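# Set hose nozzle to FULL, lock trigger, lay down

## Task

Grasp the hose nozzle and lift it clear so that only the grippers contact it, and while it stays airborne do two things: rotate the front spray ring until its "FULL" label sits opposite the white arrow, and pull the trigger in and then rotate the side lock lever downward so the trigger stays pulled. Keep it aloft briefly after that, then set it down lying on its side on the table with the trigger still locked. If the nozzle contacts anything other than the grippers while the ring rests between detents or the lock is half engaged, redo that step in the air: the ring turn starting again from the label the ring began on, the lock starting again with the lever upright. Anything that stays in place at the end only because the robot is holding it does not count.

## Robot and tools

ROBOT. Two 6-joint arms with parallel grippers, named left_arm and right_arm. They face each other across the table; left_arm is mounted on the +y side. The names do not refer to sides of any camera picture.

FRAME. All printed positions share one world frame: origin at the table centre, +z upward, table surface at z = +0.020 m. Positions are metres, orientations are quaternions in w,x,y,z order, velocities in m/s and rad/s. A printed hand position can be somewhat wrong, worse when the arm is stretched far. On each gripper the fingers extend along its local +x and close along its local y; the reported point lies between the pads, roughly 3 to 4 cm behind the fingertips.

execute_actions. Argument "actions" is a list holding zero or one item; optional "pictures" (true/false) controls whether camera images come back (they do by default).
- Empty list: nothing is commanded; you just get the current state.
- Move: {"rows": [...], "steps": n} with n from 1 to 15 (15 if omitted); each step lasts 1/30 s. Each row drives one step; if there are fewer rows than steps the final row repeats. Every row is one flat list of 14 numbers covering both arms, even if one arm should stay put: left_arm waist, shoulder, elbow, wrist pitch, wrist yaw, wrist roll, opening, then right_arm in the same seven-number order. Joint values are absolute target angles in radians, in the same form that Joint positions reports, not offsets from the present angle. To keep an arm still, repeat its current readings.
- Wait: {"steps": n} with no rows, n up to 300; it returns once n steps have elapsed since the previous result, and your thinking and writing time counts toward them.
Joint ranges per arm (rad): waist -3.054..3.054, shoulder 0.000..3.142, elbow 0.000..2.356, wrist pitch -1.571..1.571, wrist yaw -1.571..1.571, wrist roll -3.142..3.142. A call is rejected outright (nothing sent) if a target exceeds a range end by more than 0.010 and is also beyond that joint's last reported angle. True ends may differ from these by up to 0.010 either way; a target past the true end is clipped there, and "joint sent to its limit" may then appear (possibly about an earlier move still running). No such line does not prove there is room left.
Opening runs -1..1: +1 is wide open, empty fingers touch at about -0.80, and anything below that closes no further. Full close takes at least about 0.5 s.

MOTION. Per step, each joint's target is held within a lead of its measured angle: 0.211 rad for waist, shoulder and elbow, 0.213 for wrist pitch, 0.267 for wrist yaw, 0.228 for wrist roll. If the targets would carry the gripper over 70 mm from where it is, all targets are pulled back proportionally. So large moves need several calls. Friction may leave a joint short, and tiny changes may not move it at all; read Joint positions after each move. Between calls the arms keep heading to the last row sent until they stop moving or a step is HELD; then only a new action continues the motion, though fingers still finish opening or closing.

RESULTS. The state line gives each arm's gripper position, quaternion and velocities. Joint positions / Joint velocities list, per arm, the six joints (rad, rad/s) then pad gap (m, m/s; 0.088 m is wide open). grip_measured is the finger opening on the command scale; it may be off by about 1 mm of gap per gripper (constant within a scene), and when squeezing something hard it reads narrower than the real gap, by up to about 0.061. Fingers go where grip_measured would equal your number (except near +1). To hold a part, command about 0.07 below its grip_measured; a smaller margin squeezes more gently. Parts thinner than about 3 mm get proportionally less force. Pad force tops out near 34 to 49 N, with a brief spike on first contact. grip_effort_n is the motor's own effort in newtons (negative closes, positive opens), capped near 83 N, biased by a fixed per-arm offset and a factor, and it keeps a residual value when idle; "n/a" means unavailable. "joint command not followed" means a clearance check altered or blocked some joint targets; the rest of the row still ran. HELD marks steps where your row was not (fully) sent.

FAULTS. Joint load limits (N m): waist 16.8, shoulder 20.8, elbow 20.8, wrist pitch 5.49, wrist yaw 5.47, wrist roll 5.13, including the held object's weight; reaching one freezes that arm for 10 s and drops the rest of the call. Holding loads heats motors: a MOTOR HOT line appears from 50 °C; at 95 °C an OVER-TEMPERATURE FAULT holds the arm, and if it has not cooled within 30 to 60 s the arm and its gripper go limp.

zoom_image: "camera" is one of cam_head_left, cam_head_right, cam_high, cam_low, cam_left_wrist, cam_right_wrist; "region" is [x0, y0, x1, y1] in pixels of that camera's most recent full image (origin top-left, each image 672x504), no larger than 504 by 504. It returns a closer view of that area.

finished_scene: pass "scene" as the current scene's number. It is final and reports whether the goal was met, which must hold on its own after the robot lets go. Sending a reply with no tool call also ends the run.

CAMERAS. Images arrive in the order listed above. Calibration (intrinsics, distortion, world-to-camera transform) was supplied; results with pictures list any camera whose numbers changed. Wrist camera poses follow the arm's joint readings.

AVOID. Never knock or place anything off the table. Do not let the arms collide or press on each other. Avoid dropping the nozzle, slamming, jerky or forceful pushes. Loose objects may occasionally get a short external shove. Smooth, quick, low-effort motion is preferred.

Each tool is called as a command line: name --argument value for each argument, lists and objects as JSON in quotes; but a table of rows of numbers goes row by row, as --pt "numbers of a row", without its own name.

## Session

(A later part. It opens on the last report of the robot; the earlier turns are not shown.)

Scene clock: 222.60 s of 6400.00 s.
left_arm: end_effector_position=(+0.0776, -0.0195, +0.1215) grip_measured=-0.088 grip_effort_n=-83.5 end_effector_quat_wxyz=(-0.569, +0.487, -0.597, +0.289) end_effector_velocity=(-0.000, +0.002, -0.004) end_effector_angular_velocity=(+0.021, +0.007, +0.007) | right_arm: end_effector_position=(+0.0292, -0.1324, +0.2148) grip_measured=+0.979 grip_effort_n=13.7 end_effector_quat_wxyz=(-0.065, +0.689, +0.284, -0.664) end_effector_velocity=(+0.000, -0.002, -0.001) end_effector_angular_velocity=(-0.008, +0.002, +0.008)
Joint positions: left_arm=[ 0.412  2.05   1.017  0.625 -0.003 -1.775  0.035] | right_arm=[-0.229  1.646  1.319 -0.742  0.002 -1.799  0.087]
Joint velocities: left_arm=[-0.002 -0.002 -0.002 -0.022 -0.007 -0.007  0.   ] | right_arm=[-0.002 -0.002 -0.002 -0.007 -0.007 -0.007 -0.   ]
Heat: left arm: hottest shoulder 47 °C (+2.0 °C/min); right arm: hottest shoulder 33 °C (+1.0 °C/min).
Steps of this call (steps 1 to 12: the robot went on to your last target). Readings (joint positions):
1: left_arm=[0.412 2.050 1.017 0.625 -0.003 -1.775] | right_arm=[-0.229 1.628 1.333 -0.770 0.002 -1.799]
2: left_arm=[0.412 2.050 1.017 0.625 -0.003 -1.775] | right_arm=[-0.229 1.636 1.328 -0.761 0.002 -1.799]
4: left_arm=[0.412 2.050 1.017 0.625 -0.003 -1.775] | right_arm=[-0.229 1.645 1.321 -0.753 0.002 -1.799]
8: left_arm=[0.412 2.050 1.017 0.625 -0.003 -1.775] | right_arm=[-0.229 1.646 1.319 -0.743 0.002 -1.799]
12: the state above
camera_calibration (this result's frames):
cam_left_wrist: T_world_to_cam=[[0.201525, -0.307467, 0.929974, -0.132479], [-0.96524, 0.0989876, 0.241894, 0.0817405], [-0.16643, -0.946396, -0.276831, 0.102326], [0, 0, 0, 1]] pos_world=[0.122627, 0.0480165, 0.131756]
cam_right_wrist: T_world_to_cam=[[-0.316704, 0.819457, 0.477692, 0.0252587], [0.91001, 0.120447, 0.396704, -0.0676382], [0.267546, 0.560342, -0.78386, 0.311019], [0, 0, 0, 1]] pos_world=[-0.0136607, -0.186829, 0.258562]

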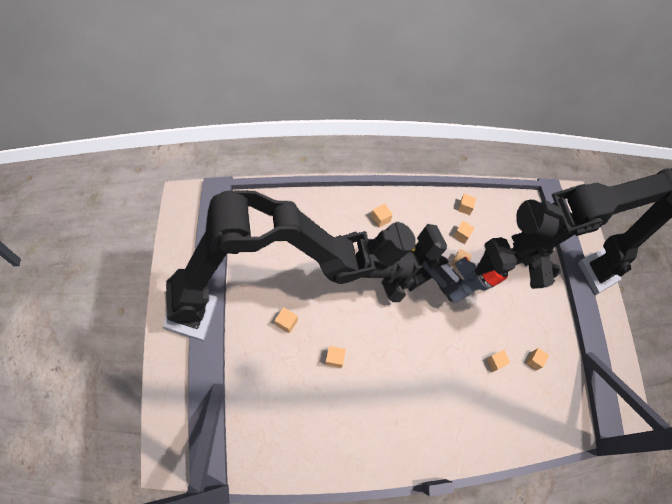

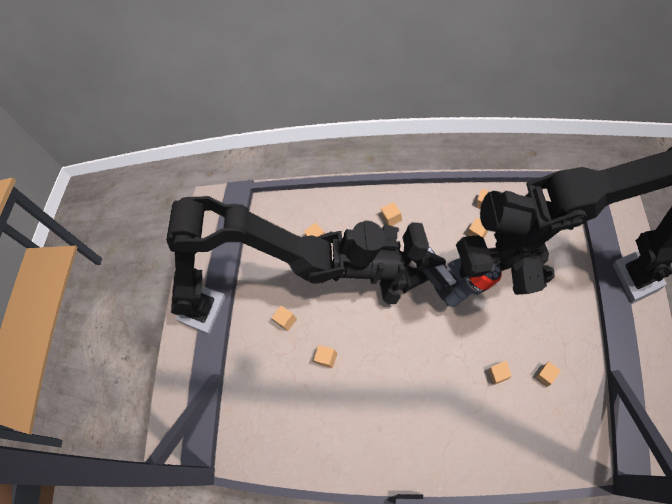

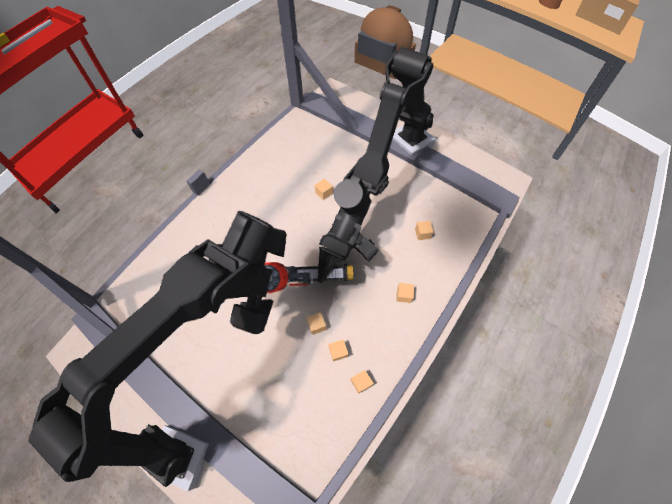

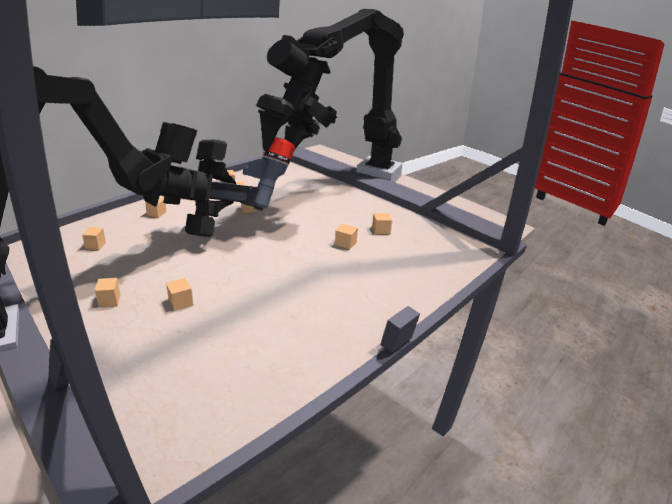

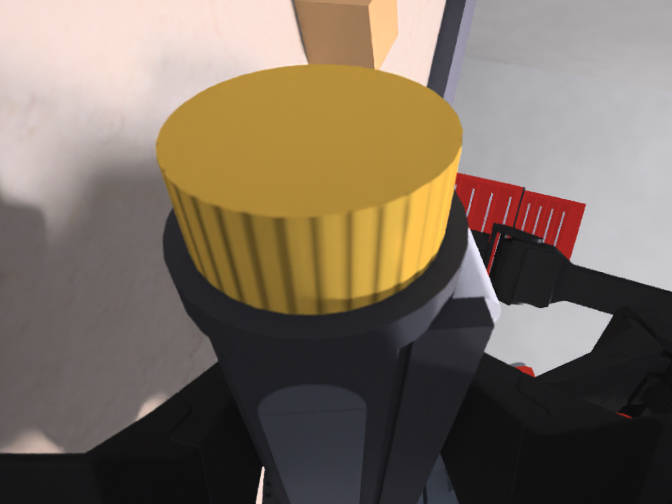

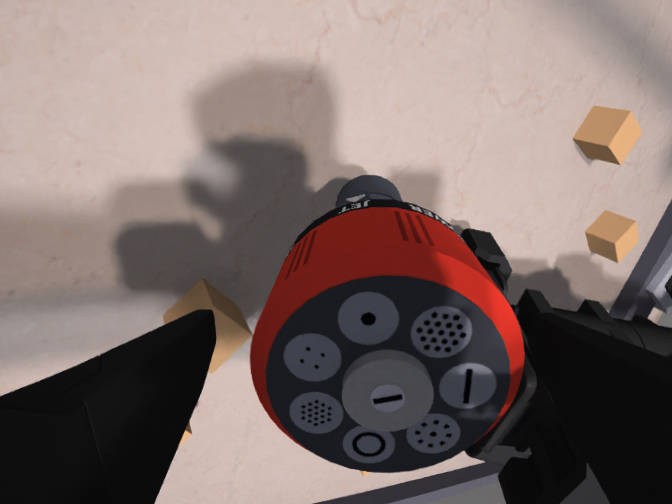

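execute_actions --actions '[{"rows": [[0.411,2.047,1.020,0.637,0.0,-1.783,-0.16,-0.232,1.656,1.307,-0.740,0.0,-1.795,0.9],[0.411,2.047,1.020,0.637,0.0,-1.783,-0.16,-0.232,1.656,1.307,-0.740,0.0,-1.795,0.8],[0.411,2.047,1.020,0.637,0.0,-1.783,-0.16,-0.232,1.656,1.307,-0.740,0.0,-1.795,0.7],[0.411,2.047,1.020,0.637,0.0,-1.783,-0.16,-0.232,1.656,1.307,-0.740,0.0,-1.795,0.6],[0.411,2.047,1.020,0.637,0.0,-1.783,-0.16,-0.232,1.656,1.307,-0.740,0.0,-1.795,0.52],[0.411,2.047,1.020,0.637,0.0,-1.783,-0.16,-0.232,1.656,1.307,-0.740,0.0,-1.795,0.46],[0.411,2.047,1.020,0.637,0.0,-1.783,-0.16,-0.232,1.656,1.307,-0.740,0.0,-1.795,0.42],[0.411,2.047,1.020,0.637,0.0,-1.783,-0.16,-0.232,1.656,1.307,-0.740,0.0,-1.795,0.38],[0.411,2.047,1.020,0.637,0.0,-1.783,-0.16,-0.232,1.656,1.307,-0.740,0.0,-1.795,0.34],[0.411,2.047,1.020,0.637,0.0,-1.783,-0.16,-0.232,1.656,1.307,-0.740,0.0,-1.795,0.30],[0.411,2.047,1.020,0.637,0.0,-1.783,-0.16,-0.232,1.656,1.307,-0.740,0.0,-1.795,0.26],[0.411,2.047,1.020,0.637,0.0,-1.783,-0.16,-0.232,1.656,1.307,-0.740,0.0,-1.795,0.22]], "steps": 15}]'

Scene clock: 235.60 s of 6400.00 s.
left_arm: end_effector_position=(+0.0776, -0.0195, +0.1215) grip_measured=-0.088 grip_effort_n=-83.5 end_effector_quat_wxyz=(-0.569, +0.487, -0.597, +0.289) end_effector_velocity=(-0.000, +0.001, -0.001) end_effector_angular_velocity=(+0.009, -0.009, +0.001) | right_arm: end_effector_position=(+0.0292, -0.1321, +0.2149) grip_measured=+0.313 grip_effort_n=-83.5 end_effector_quat_wxyz=(-0.066, +0.689, +0.285, -0.663) end_effector_velocity=(+0.000, -0.005, -0.000) end_effector_angular_velocity=(-0.017, +0.001, +0.008)
Joint positions: left_arm=[ 0.412  2.05   1.017  0.625 -0.003 -1.775  0.035] | right_arm=[-0.229  1.646  1.319 -0.741  0.002 -1.799  0.054]
Joint velocities: left_arm=[-0.002 -0.002 -0.002 -0.007 -0.007  0.007  0.   ] | right_arm=[-0.002 -0.007 -0.002 -0.022 -0.007 -0.007  0.   ]
Heat: left arm: hottest shoulder 47 °C (+1.0 °C/min); right arm: hottest shoulder 33 °C (+1.0 °C/min).
Steps of this call (steps 1 to 30: the robot went on to your last target; steps 31 to 90: nothing new was sent; then 9.50 s passed at rest; steps 91 to 105: all 15 steps of this action). Readings (joint positions):
91: left_arm=[0.412 2.050 1.017 0.625 -0.003 -1.775] | right_arm=[-0.229 1.646 1.319 -0.742 0.002 -1.799]
92: left_arm=[0.412 2.050 1.017 0.625 -0.003 -1.775] | right_arm=[-0.229 1.646 1.319 -0.742 0.002 -1.799]
94: left_arm=[0.412 2.050 1.017 0.625 -0.003 -1.775] | right_arm=[-0.229 1.646 1.319 -0.742 0.002 -1.799]
98: left_arm=[0.412 2.050 1.017 0.625 -0.003 -1.775] | right_arm=[-0.229 1.646 1.319 -0.742 0.002 -1.799]
105: the state above
camera_calibration (this result's frames):
cam_left_wrist: T_world_to_cam=[[0.201525, -0.307467, 0.929974, -0.132479], [-0.96524, 0.0989876, 0.241894, 0.0817405], [-0.16643, -0.946396, -0.276831, 0.102326], [0, 0, 0, 1]] pos_world=[0.122627, 0.0480165, 0.131756]
cam_right_wrist: T_world_to_cam=[[-0.316636, 0.81873, 0.478981, 0.0245603], [0.910066, 0.119844, 0.396758, -0.0678048], [0.267434, 0.561532, -0.783046, 0.310974], [0, 0, 0, 1]] pos_world=[-0.0136817, -0.186604, 0.258645]

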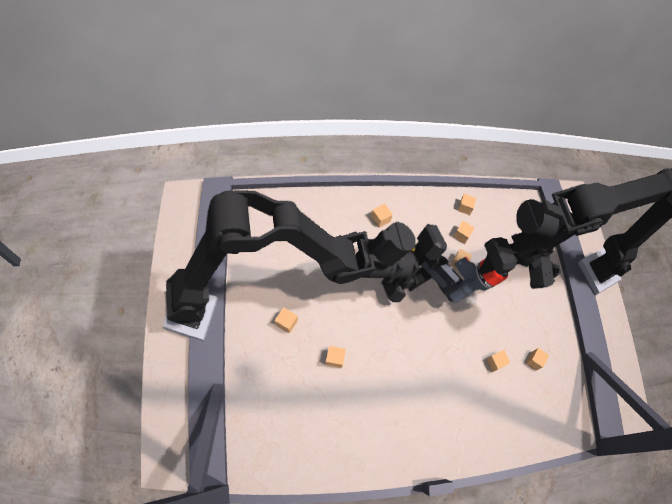

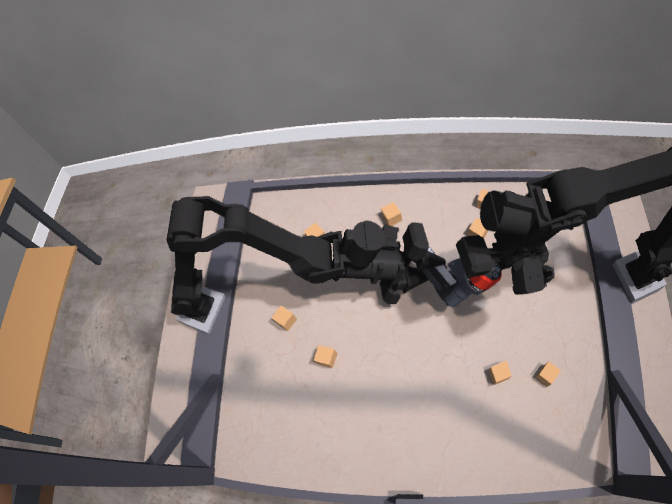

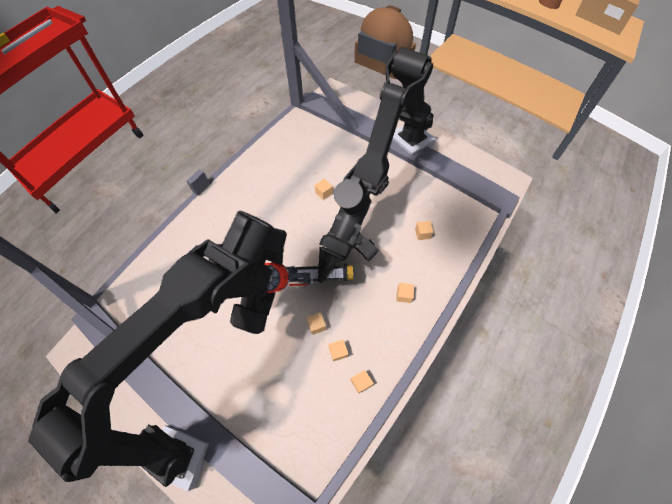

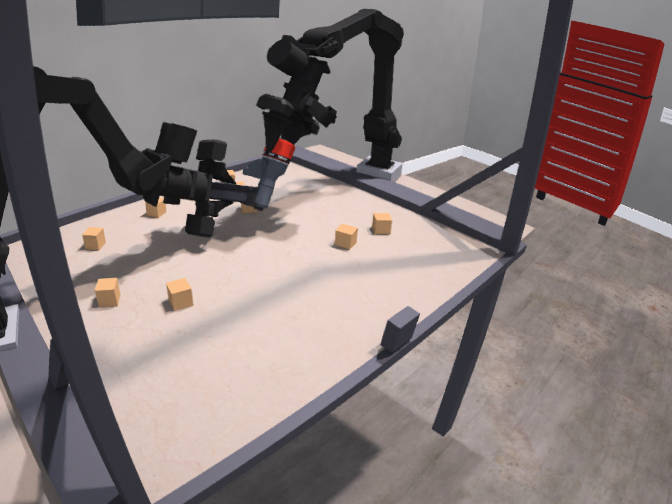

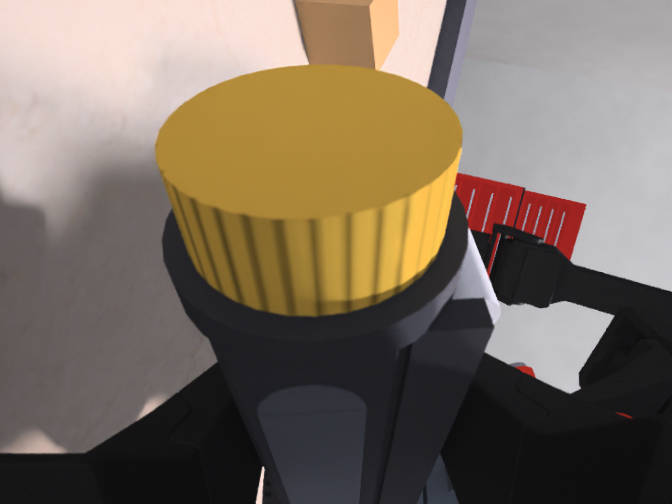

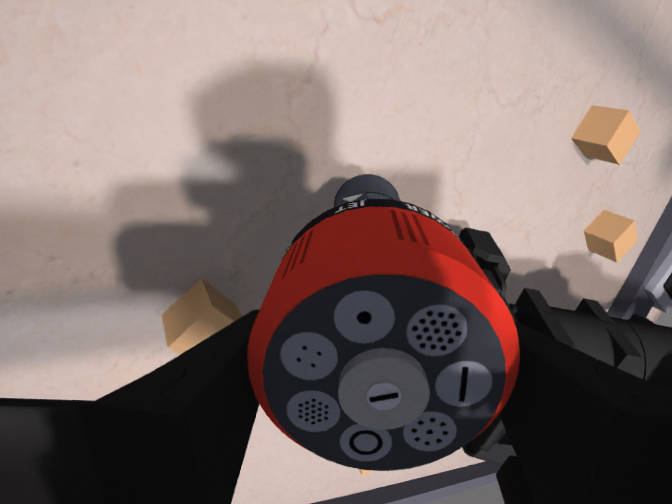

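Ring gripped. Now roll +1.795 rad.

execute_actions --actions '[{"rows": [[0.411,2.047,1.020,0.637,0.0,-1.783,-0.16,-0.232,1.656,1.307,-0.740,0.0,-1.74,0.22],[0.411,2.047,1.020,0.637,0.0,-1.783,-0.16,-0.232,1.656,1.307,-0.740,0.0,-1.68,0.22],[0.411,2.047,1.020,0.637,0.0,-1.783,-0.16,-0.232,1.656,1.307,-0.740,0.0,-1.62,0.22],[0.411,2.047,1.020,0.637,0.0,-1.783,-0.16,-0.232,1.656,1.307,-0.740,0.0,-1.56,0.22],[0.411,2.047,1.020,0.637,0.0,-1.783,-0.16,-0.232,1.656,1.307,-0.740,0.0,-1.50,0.22],[0.411,2.047,1.020,0.637,0.0,-1.783,-0.16,-0.232,1.656,1.307,-0.740,0.0,-1.44,0.22],[0.411,2.047,1.020,0.637,0.0,-1.783,-0.16,-0.232,1.656,1.307,-0.740,0.0,-1.38,0.22],[0.411,2.047,1.020,0.637,0.0,-1.783,-0.16,-0.232,1.656,1.307,-0.740,0.0,-1.32,0.22],[0.411,2.047,1.020,0.637,0.0,-1.783,-0.16,-0.232,1.656,1.307,-0.740,0.0,-1.26,0.22],[0.411,2.047,1.020,0.637,0.0,-1.783,-0.16,-0.232,1.656,1.307,-0.740,0.0,-1.20,0.22],[0.411,2.047,1.020,0.637,0.0,-1.783,-0.16,-0.232,1.656,1.307,-0.740,0.0,-1.14,0.22],[0.411,2.047,1.020,0.637,0.0,-1.783,-0.16,-0.232,1.656,1.307,-0.740,0.0,-1.08,0.22],[0.411,2.047,1.020,0.637,0.0,-1.783,-0.16,-0.232,1.656,1.307,-0.740,0.0,-1.02,0.22],[0.411,2.047,1.020,0.637,0.0,-1.783,-0.16,-0.232,1.656,1.307,-0.740,0.0,-0.96,0.22],[0.411,2.047,1.020,0.637,0.0,-1.783,-0.16,-0.232,1.656,1.307,-0.740,0.0,-0.90,0.22]], "steps": 15}]' --pictures false

execute_actions --actions '[{"rows": [[0.411,2.047,1.020,0.637,0.0,-1.783,-0.16,-0.232,1.656,1.307,-0.740,0.0,-0.84,0.22],[0.411,2.047,1.020,0.637,0.0,-1.783,-0.16,-0.232,1.656,1.307,-0.740,0.0,-0.78,0.22],[0.411,2.047,1.020,0.637,0.0,-1.783,-0.16,-0.232,1.656,1.307,-0.740,0.0,-0.72,0.22],[0.411,2.047,1.020,0.637,0.0,-1.783,-0.16,-0.232,1.656,1.307,-0.740,0.0,-0.66,0.22],[0.411,2.047,1.020,0.637,0.0,-1.783,-0.16,-0.232,1.656,1.307,-0.740,0.0,-0.60,0.22],[0.411,2.047,1.020,0.637,0.0,-1.783,-0.16,-0.232,1.656,1.307,-0.740,0.0,-0.54,0.22],[0.411,2.047,1.020,0.637,0.0,-1.783,-0.16,-0.232,1.656,1.307,-0.740,0.0,-0.48,0.22],[0.411,2.047,1.020,0.637,0.0,-1.783,-0.16,-0.232,1.656,1.307,-0.740,0.0,-0.42,0.22],[0.411,2.047,1.020,0.637,0.0,-1.783,-0.16,-0.232,1.656,1.307,-0.740,0.0,-0.36,0.22],[0.411,2.047,1.020,0.637,0.0,-1.783,-0.16,-0.232,1.656,1.307,-0.740,0.0,-0.30,0.22],[0.411,2.047,1.020,0.637,0.0,-1.783,-0.16,-0.232,1.656,1.307,-0.740,0.0,-0.24,0.22],[0.411,2.047,1.020,0.637,0.0,-1.783,-0.16,-0.232,1.656,1.307,-0.740,0.0,-0.18,0.22],[0.411,2.047,1.020,0.637,0.0,-1.783,-0.16,-0.232,1.656,1.307,-0.740,0.0,-0.12,0.22],[0.411,2.047,1.020,0.637,0.0,-1.783,-0.16,-0.232,1.656,1.307,-0.740,0.0,-0.06,0.22],[0.411,2.047,1.020,0.637,0.0,-1.783,-0.16,-0.232,1.656,1.307,-0.740,0.0,0.0,0.22]], "steps": 15}]' --pictures false

execute_actions --actions '[{"steps": 12}]'

Scene clock: 243.93 s of 6400.00 s.
left_arm: end_effector_position=(+0.0776, -0.0190, +0.1206) grip_measured=-0.088 grip_effort_n=-83.5 end_effector_quat_wxyz=(-0.569, +0.486, -0.597, +0.288) end_effector_velocity=(+0.002, +0.004, -0.006) end_effector_angular_velocity=(+0.027, +0.001, +0.021) | right_arm: end_effector_position=(+0.0277, -0.1341, +0.2126) grip_measured=+0.313 grip_effort_n=-83.5 end_effector_quat_wxyz=(+0.311, -0.614, -0.015, +0.725) end_effector_velocity=(-0.007, -0.009, -0.007) end_effector_angular_velocity=(-0.142, +0.865, -1.572)
Joint positions: left_arm=[ 0.412  2.05   1.015  0.624 -0.003 -1.776  0.035] | right_arm=[-0.229  1.647  1.315 -0.746 -0.008 -1.041  0.054]
Joint velocities: left_arm=[-0.002 -0.002 -0.007 -0.022 -0.022 -0.007  0.   ] | right_arm=[ 0.012  0.002 -0.007 -0.037 -0.022  1.81  -0.   ]
Heat: left arm: hottest shoulder 47 °C (+1.0 °C/min); right arm: hottest shoulder 33 °C (+1.0 °C/min).
Steps of this call (steps 1 to 15: the robot went on to your last target; steps 16 to 90: nothing new was sent; then 4.83 s passed at rest; steps 91 to 105: all 15 steps of this action). Readings (joint positions):
91: left_arm=[0.412 2.050 1.017 0.625 -0.003 -1.775] | right_arm=[-0.229 1.646 1.319 -0.741 0.002 -1.785]
92: left_arm=[0.412 2.050 1.017 0.625 -0.003 -1.776] | right_arm=[-0.229 1.646 1.319 -0.741 0.002 -1.757]
94: left_arm=[0.412 2.050 1.016 0.625 -0.003 -1.776] | right_arm=[-0.229 1.646 1.319 -0.741 0.002 -1.672]
98: left_arm=[0.412 2.050 1.015 0.625 -0.003 -1.776] | right_arm=[-0.229 1.646 1.317 -0.743 0.001 -1.454]
105: the state above

Scene clock: 244.43 s of 6400.00 s.
left_arm: end_effector_position=(+0.0782, -0.0189, +0.1208) grip_measured=-0.088 grip_effort_n=-83.5 end_effector_quat_wxyz=(-0.571, +0.484, -0.596, +0.291) end_effector_velocity=(+0.005, -0.001, +0.002) end_effector_angular_velocity=(-0.016, -0.012, +0.011) | right_arm: end_effector_position=(+0.0227, -0.1346, +0.2118) grip_measured=+0.313 grip_effort_n=-83.5 end_effector_quat_wxyz=(+0.539, -0.416, +0.303, +0.667) end_effector_velocity=(-0.012, -0.003, -0.001) end_effector_angular_velocity=(-0.141, +0.856, -1.550)
Joint positions: left_arm=[ 0.413  2.05   1.015  0.625 -0.003 -1.768  0.035] | right_arm=[-0.224  1.648  1.313 -0.745 -0.027 -0.143  0.054]
Joint velocities: left_arm=[ 0.007  0.002 -0.002  0.022 -0.007  0.007  0.   ] | right_arm=[ 0.022 -0.002 -0.002 -0.007 -0.022  1.795 -0.   ]
Heat: left arm: hottest shoulder 47 °C (+1.0 °C/min); right arm: hottest shoulder 33 °C (+1.0 °C/min).
Steps of this call (steps 1 to 15: all 15 steps of this action). Readings (joint positions):
1: left_arm=[0.412 2.050 1.015 0.624 -0.003 -1.776] | right_arm=[-0.229 1.647 1.315 -0.747 -0.009 -0.981]
2: left_arm=[0.412 2.050 1.015 0.624 -0.003 -1.776] | right_arm=[-0.229 1.647 1.314 -0.748 -0.010 -0.919]
4: left_arm=[0.412 2.050 1.015 0.623 -0.003 -1.776] | right_arm=[-0.228 1.648 1.314 -0.748 -0.013 -0.803]
8: left_arm=[0.412 2.050 1.015 0.623 -0.003 -1.772] | right_arm=[-0.226 1.648 1.313 -0.749 -0.019 -0.560]
15: the state above

Scene clock: 244.83 s of 6400.00 s.
left_arm: end_effector_position=(+0.0789, -0.0188, +0.1208) grip_measured=-0.088 grip_effort_n=-83.5 end_effector_quat_wxyz=(-0.572, +0.485, -0.595, +0.290) end_effector_velocity=(+0.002, +0.002, -0.000) end_effector_angular_velocity=(-0.000, -0.016, +0.015) | right_arm: end_effector_position=(+0.0226, -0.1347, +0.2118) grip_measured=+0.313 grip_effort_n=-83.5 end_effector_quat_wxyz=(+0.566, -0.378, +0.348, +0.645) end_effector_velocity=(+0.002, +0.001, +0.001) end_effector_angular_velocity=(+0.006, +0.011, -0.010)
Joint positions: left_arm=[ 0.415  2.05   1.015  0.625 -0.003 -1.768  0.035] | right_arm=[-0.223  1.648  1.313 -0.745 -0.027 -0.006  0.054]
Joint velocities: left_arm=[-0.002 -0.002 -0.007  0.007 -0.022  0.007 -0.   ] | right_arm=[-0.007 -0.002 -0.002  0.007 -0.007  0.007  0.   ]
Heat: left arm: hottest shoulder 47 °C (+1.0 °C/min); right arm: hottest shoulder 33 °C (+1.0 °C/min).
Steps of this call (steps 1 to 12: the robot went on to your last target). Readings (joint positions):
1: left_arm=[0.414 2.050 1.015 0.625 -0.003 -1.768] | right_arm=[-0.223 1.648 1.313 -0.745 -0.027 -0.098]
2: left_arm=[0.414 2.050 1.015 0.625 -0.003 -1.768] | right_arm=[-0.223 1.648 1.313 -0.745 -0.027 -0.068]
4: left_arm=[0.415 2.050 1.015 0.625 -0.003 -1.768] | right_arm=[-0.223 1.648 1.313 -0.745 -0.027 -0.034]
8: left_arm=[0.415 2.050 1.015 0.625 -0.003 -1.768] | right_arm=[-0.223 1.648 1.313 -0.745 -0.027 -0.011]
12: the state above
camera_calibration (this result's frames):
cam_left_wrist: T_world_to_cam=[[0.195007, -0.310138, 0.930477, -0.131446], [-0.966904, 0.0983521, 0.235423, 0.0839305], [-0.164528, -0.94559, -0.280694, 0.103301], [0, 0, 0, 1]] pos_world=[0.123782, 0.048659, 0.131545]
cam_right_wrist: T_world_to_cam=[[0.992472, 0.122432, -0.00298958, 0.00479687], [0.120471, -0.980387, -0.155977, -0.0734644], [-0.0220275, 0.154443, -0.987756, 0.306842], [0, 0, 0, 1]] pos_world=[0.0108486, -0.12, 0.291641]

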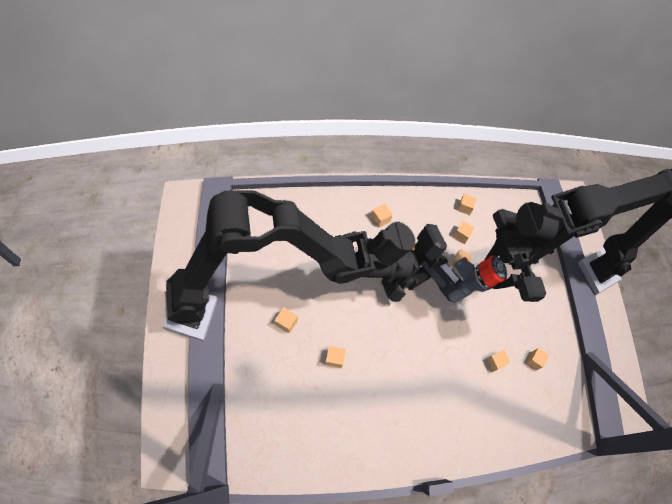

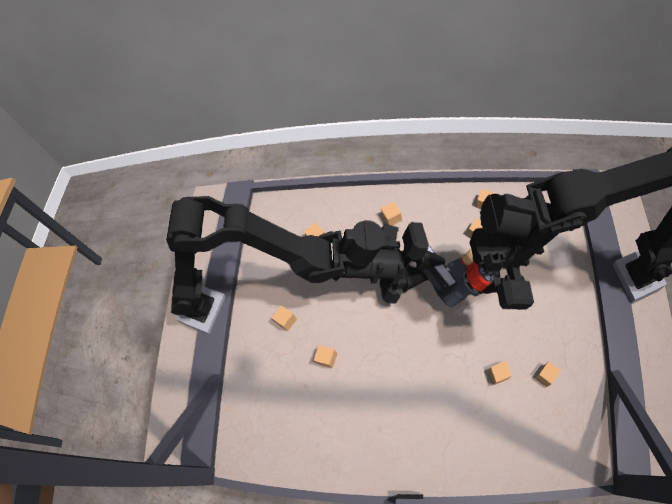

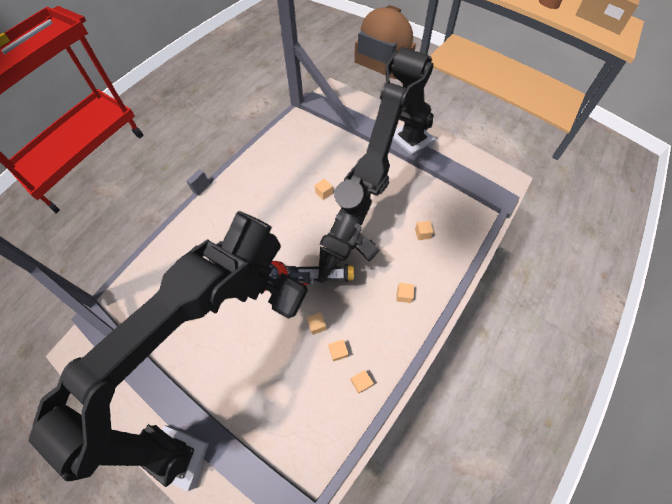

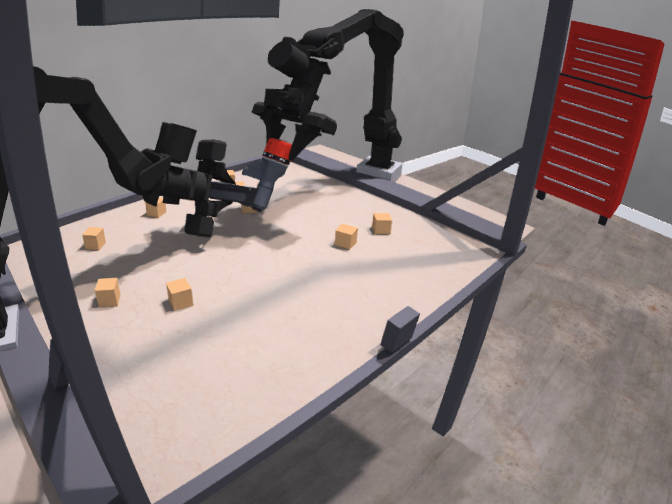

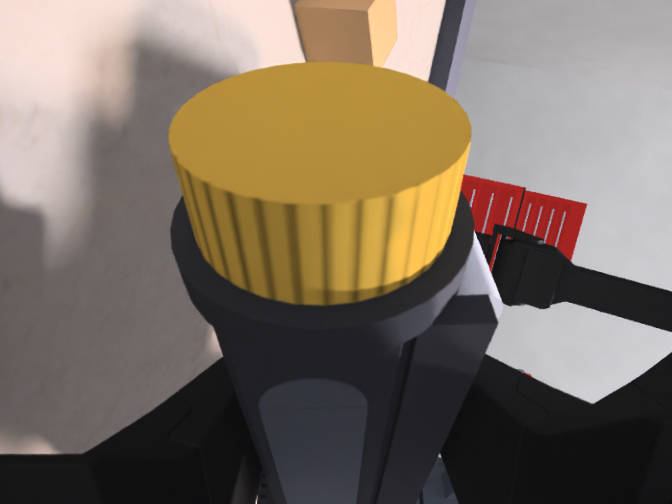

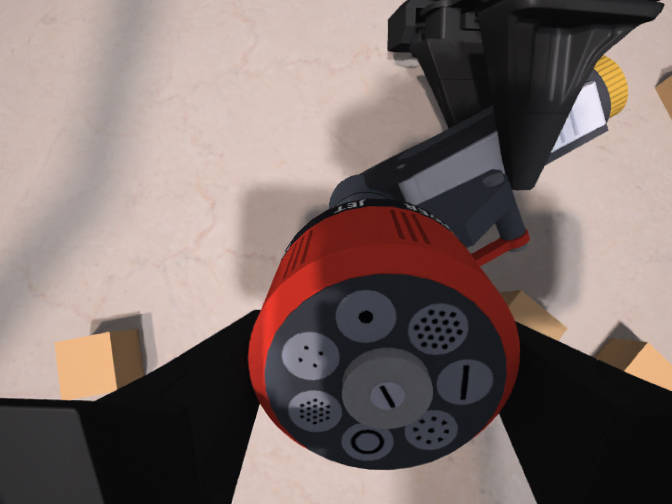

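execute_actions --actions '[{"rows": [[0.411,2.047,1.020,0.637,0.0,-1.783,-0.16,-0.228,1.656,1.307,-0.740,-0.01,0.02,0.22],[0.411,2.047,1.020,0.637,0.0,-1.783,-0.16,-0.224,1.656,1.307,-0.740,-0.02,0.04,0.22],[0.411,2.047,1.020,0.637,0.0,-1.783,-0.16,-0.220,1.656,1.307,-0.740,-0.03,0.045,0.22],[0.411,2.047,1.020,0.637,0.0,-1.783,-0.16,-0.220,1.656,1.307,-0.740,-0.03,0.045,0.22],[0.411,2.047,1.020,0.637,0.0,-1.783,-0.16,-0.220,1.656,1.307,-0.740,-0.03,0.045,0.22],[0.411,2.047,1.020,0.637,0.0,-1.783,-0.16,-0.220,1.656,1.307,-0.740,-0.03,0.045,0.26],[0.411,2.047,1.020,0.637,0.0,-1.783,-0.16,-0.220,1.656,1.307,-0.740,-0.03,0.045,0.30],[0.411,2.047,1.020,0.637,0.0,-1.783,-0.16,-0.220,1.656,1.307,-0.740,-0.03,0.045,0.34],[0.411,2.047,1.020,0.637,0.0,-1.783,-0.16,-0.220,1.656,1.307,-0.740,-0.03,0.045,0.38],[0.411,2.047,1.020,0.637,0.0,-1.783,-0.16,-0.220,1.656,1.307,-0.740,-0.03,0.045,0.44],[0.411,2.047,1.020,0.637,0.0,-1.783,-0.16,-0.220,1.656,1.307,-0.740,-0.03,0.045,0.52],[0.411,2.047,1.020,0.637,0.0,-1.783,-0.16,-0.220,1.656,1.307,-0.740,-0.03,0.045,0.62],[0.411,2.047,1.020,0.637,0.0,-1.783,-0.16,-0.220,1.656,1.307,-0.740,-0.03,0.045,0.72],[0.411,2.047,1.020,0.637,0.0,-1.783,-0.16,-0.220,1.656,1.307,-0.740,-0.03,0.045,0.82],[0.411,2.047,1.020,0.637,0.0,-1.783,-0.16,-0.220,1.656,1.307,-0.740,-0.03,0.045,0.9]], "steps": 15}]' --pictures false

execute_actions --actions '[{"rows": [[0.411,2.047,1.020,0.637,0.0,-1.783,-0.16,-0.220,1.640,1.322,-0.759,-0.03,0.045,0.9],[0.411,2.047,1.020,0.637,0.0,-1.783,-0.16,-0.220,1.628,1.333,-0.778,-0.03,0.045,0.9],[0.411,2.047,1.020,0.637,0.0,-1.783,-0.16,-0.220,1.618,1.343,-0.796,-0.03,0.045,0.9],[0.411,2.047,1.020,0.637,0.0,-1.783,-0.16,-0.220,1.608,1.353,-0.815,-0.03,0.045,0.9],[0.411,2.047,1.020,0.637,0.0,-1.783,-0.16,-0.220,1.598,1.363,-0.834,-0.03,0.045,0.9],[0.411,2.047,1.020,0.637,0.0,-1.783,-0.16,-0.220,1.588,1.374,-0.853,-0.03,0.045,0.9],[0.411,2.047,1.020,0.637,0.0,-1.783,-0.16,-0.220,1.578,1.384,-0.873,-0.03,0.045,0.9],[0.411,2.047,1.020,0.637,0.0,-1.783,-0.16,-0.220,1.568,1.395,-0.893,-0.03,0.045,0.9],[0.411,2.047,1.020,0.637,0.0,-1.783,-0.16,-0.220,1.558,1.406,-0.913,-0.03,0.045,0.9],[0.411,2.047,1.020,0.637,0.0,-1.783,-0.16,-0.220,1.548,1.417,-0.933,-0.03,0.045,0.9],[0.411,2.047,1.020,0.637,0.0,-1.783,-0.16,-0.220,1.538,1.428,-0.953,-0.03,0.045,0.9],[0.411,2.047,1.020,0.637,0.0,-1.783,-0.16,-0.220,1.528,1.440,-0.973,-0.02,0.045,0.9],[0.411,2.047,1.020,0.637,0.0,-1.783,-0.16,-0.220,1.518,1.452,-0.993,-0.01,0.045,0.9],[0.411,2.047,1.020,0.637,0.0,-1.783,-0.16,-0.220,1.508,1.464,-1.013,0.0,0.045,0.9],[0.411,2.047,1.020,0.637,0.0,-1.783,-0.16,-0.220,1.498,1.476,-1.033,0.0,0.045,0.9]], "steps": 15}]' --pictures false

execute_actions --actions '[{"steps": 10}]'

Scene clock: 257.20 s of 6400.00 s.
left_arm: end_effector_position=(+0.0754, -0.0194, +0.1209) grip_measured=-0.088 grip_effort_n=-83.5 end_effector_quat_wxyz=(-0.568, +0.485, -0.599, +0.290) end_effector_velocity=(-0.000, +0.002, -0.004) end_effector_angular_velocity=(+0.021, +0.007, +0.007) | right_arm: end_effector_position=(+0.0206, -0.1343, +0.2122) grip_measured=+0.706 grip_effort_n=14.7 end_effector_quat_wxyz=(+0.572, -0.364, +0.362, +0.640) end_effector_velocity=(-0.002, -0.002, -0.001) end_effector_angular_velocity=(-0.009, +0.015, +0.014)
Joint positions: left_arm=[ 0.409  2.05   1.015  0.625  0.001 -1.775  0.035] | right_arm=[-0.221  1.648  1.313 -0.742 -0.033  0.04   0.074]
Joint velocities: left_arm=[-0.002 -0.002 -0.002 -0.022 -0.007 -0.007 -0.   ] | right_arm=[-0.002 -0.002 -0.002 -0.007 -0.022 -0.007  0.121]
Heat: left arm: hottest shoulder 47 °C (+0.0 °C/min); right arm: hottest shoulder 33 °C (+1.0 °C/min).
Steps of this call (steps 1 to 30: the robot went on to your last target; steps 31 to 90: nothing new was sent; then 8.87 s passed at rest; steps 91 to 105: all 15 steps of this action). Readings (joint positions):
91: left_arm=[0.415 2.050 1.015 0.625 -0.003 -1.767] | right_arm=[-0.223 1.648 1.313 -0.745 -0.027 0.000]
92: left_arm=[0.415 2.050 1.015 0.625 -0.003 -1.767] | right_arm=[-0.223 1.648 1.313 -0.745 -0.029 0.010]
94: left_arm=[0.413 2.050 1.015 0.625 -0.003 -1.767] | right_arm=[-0.222 1.648 1.313 -0.743 -0.032 0.025]
98: left_arm=[0.410 2.050 1.015 0.625 -0.003 -1.767] | right_arm=[-0.220 1.648 1.313 -0.743 -0.036 0.036]
105: the state above

Scene clock: 257.70 s of 6400.00 s.
left_arm: end_effector_position=(+0.0756, -0.0193, +0.1209) grip_measured=-0.088 grip_effort_n=-83.5 end_effector_quat_wxyz=(-0.568, +0.485, -0.599, +0.290) end_effector_velocity=(-0.000, +0.001, +0.000) end_effector_angular_velocity=(+0.012, +0.005, +0.007) | right_arm: end_effector_position=(+0.0264, -0.1664, +0.2770) grip_measured=+0.897 grip_effort_n=14.7 end_effector_quat_wxyz=(+0.579, -0.363, +0.357, +0.637) end_effector_velocity=(+0.029, -0.089, +0.157) end_effector_angular_velocity=(+0.057, -0.100, -0.069)
Joint positions: left_arm=[ 0.41   2.05   1.015  0.625  0.001 -1.775  0.035] | right_arm=[-0.221  1.525  1.443 -0.984 -0.016  0.04   0.083]
Joint velocities: left_arm=[-0.002 -0.007  0.002 -0.022 -0.007 -0.007 -0.   ] | right_arm=[-0.002 -0.286  0.339 -0.579  0.125  0.007  0.   ]
Heat: left arm: hottest shoulder 47 °C (+0.0 °C/min); right arm: hottest shoulder 33 °C (+1.0 °C/min).
Steps of this call (steps 1 to 15: all 15 steps of this action). Readings (joint positions):
1: left_arm=[0.409 2.050 1.015 0.625 0.001 -1.775] | right_arm=[-0.221 1.648 1.313 -0.742 -0.033 0.040]
2: left_arm=[0.409 2.050 1.015 0.625 0.001 -1.775] | right_arm=[-0.221 1.647 1.315 -0.750 -0.033 0.040]
4: left_arm=[0.410 2.050 1.015 0.625 0.001 -1.775] | right_arm=[-0.221 1.640 1.323 -0.781 -0.033 0.040]
8: left_arm=[0.410 2.050 1.015 0.625 0.001 -1.775] | right_arm=[-0.221 1.604 1.359 -0.848 -0.033 0.040]
15: the state above

Scene clock: 258.03 s of 6400.00 s.
left_arm: end_effector_position=(+0.0756, -0.0193, +0.1209) grip_measured=-0.088 grip_effort_n=-83.5 end_effector_quat_wxyz=(-0.568, +0.485, -0.599, +0.290) end_effector_velocity=(-0.000, -0.000, +0.002) end_effector_angular_velocity=(-0.008, +0.003, +0.007) | right_arm: end_effector_position=(+0.0287, -0.1740, +0.2916) grip_measured=+0.897 grip_effort_n=14.7 end_effector_quat_wxyz=(+0.584, -0.361, +0.351, +0.636) end_effector_velocity=(-0.000, -0.002, -0.004) end_effector_angular_velocity=(-0.017, +0.001, +0.008)
Joint positions: left_arm=[ 0.41   2.05   1.015  0.625  0.001 -1.775  0.035] | right_arm=[-0.221  1.498  1.471 -1.029 -0.006  0.04   0.083]
Joint velocities: left_arm=[-0.002 -0.002 -0.002  0.007 -0.007 -0.007 -0.001] | right_arm=[-0.002  0.002 -0.007 -0.007 -0.007 -0.007 -0.   ]
Heat: left arm: hottest shoulder 47 °C (+0.0 °C/min); right arm: hottest shoulder 33 °C (+1.0 °C/min).
Steps of this call (steps 1 to 10: the robot went on to your last target). Readings (joint positions):
1: left_arm=[0.410 2.050 1.015 0.625 0.001 -1.775] | right_arm=[-0.221 1.517 1.452 -0.999 -0.013 0.040]
2: left_arm=[0.410 2.050 1.015 0.625 0.001 -1.775] | right_arm=[-0.221 1.509 1.459 -1.008 -0.011 0.040]
4: left_arm=[0.410 2.050 1.015 0.625 0.001 -1.775] | right_arm=[-0.221 1.499 1.468 -1.018 -0.008 0.040]
8: left_arm=[0.410 2.050 1.015 0.625 0.001 -1.775] | right_arm=[-0.221 1.498 1.471 -1.028 -0.007 0.040]
10: the state above
camera_calibration (this result's frames):
cam_left_wrist: T_world_to_cam=[[0.201156, -0.309585, 0.929351, -0.131429], [-0.964211, 0.104712, 0.243582, 0.0797577], [-0.172723, -0.945089, -0.277442, 0.10259], [0, 0, 0, 1]] pos_world=[0.121061, 0.0479169, 0.131178]
cam_right_wrist: T_world_to_cam=[[0.997151, 0.0750874, -0.00723647, -0.00331856], [0.072595, -0.981255, -0.178516, -0.0925698], [-0.0205051, 0.177482, -0.98391, 0.394661], [0, 0, 0, 1]] pos_world=[0.0181218, -0.160631, 0.371762]

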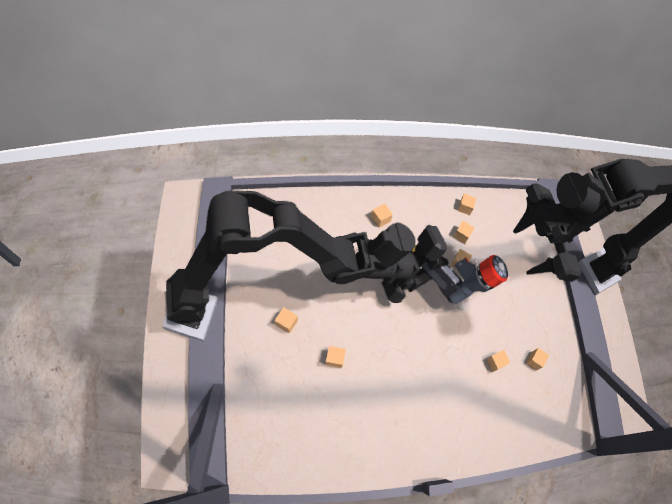

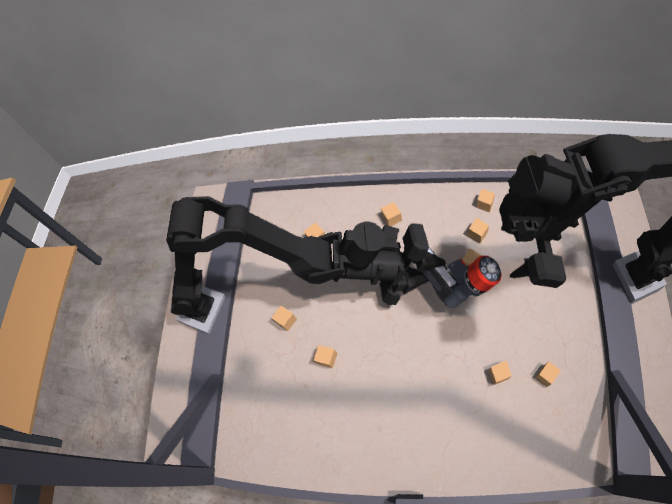

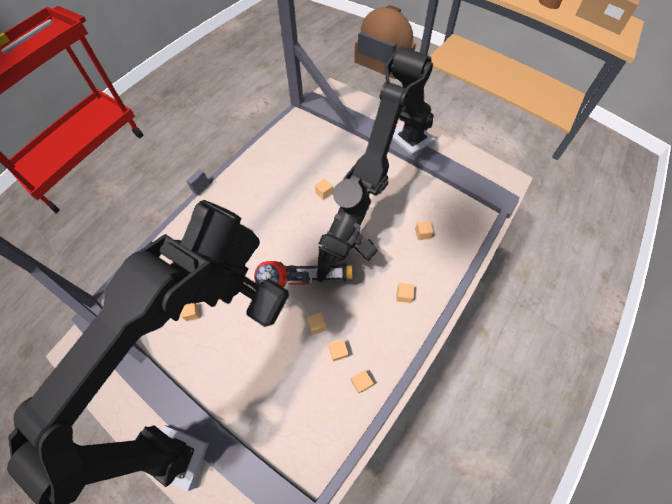

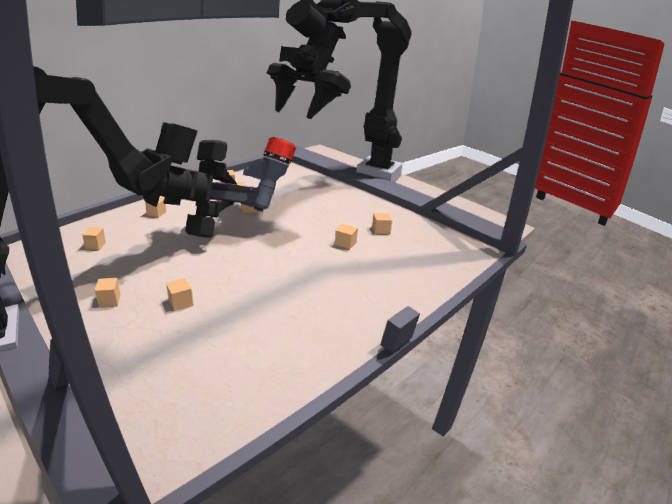

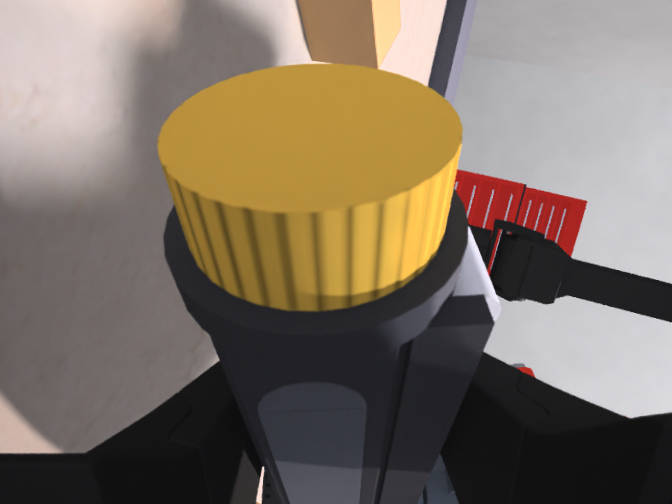

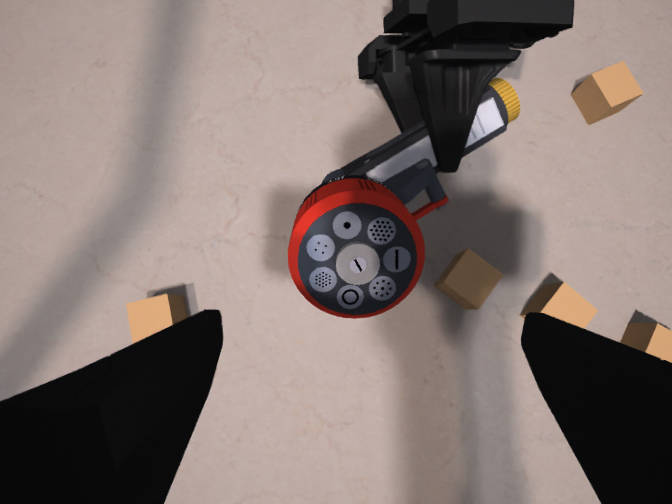

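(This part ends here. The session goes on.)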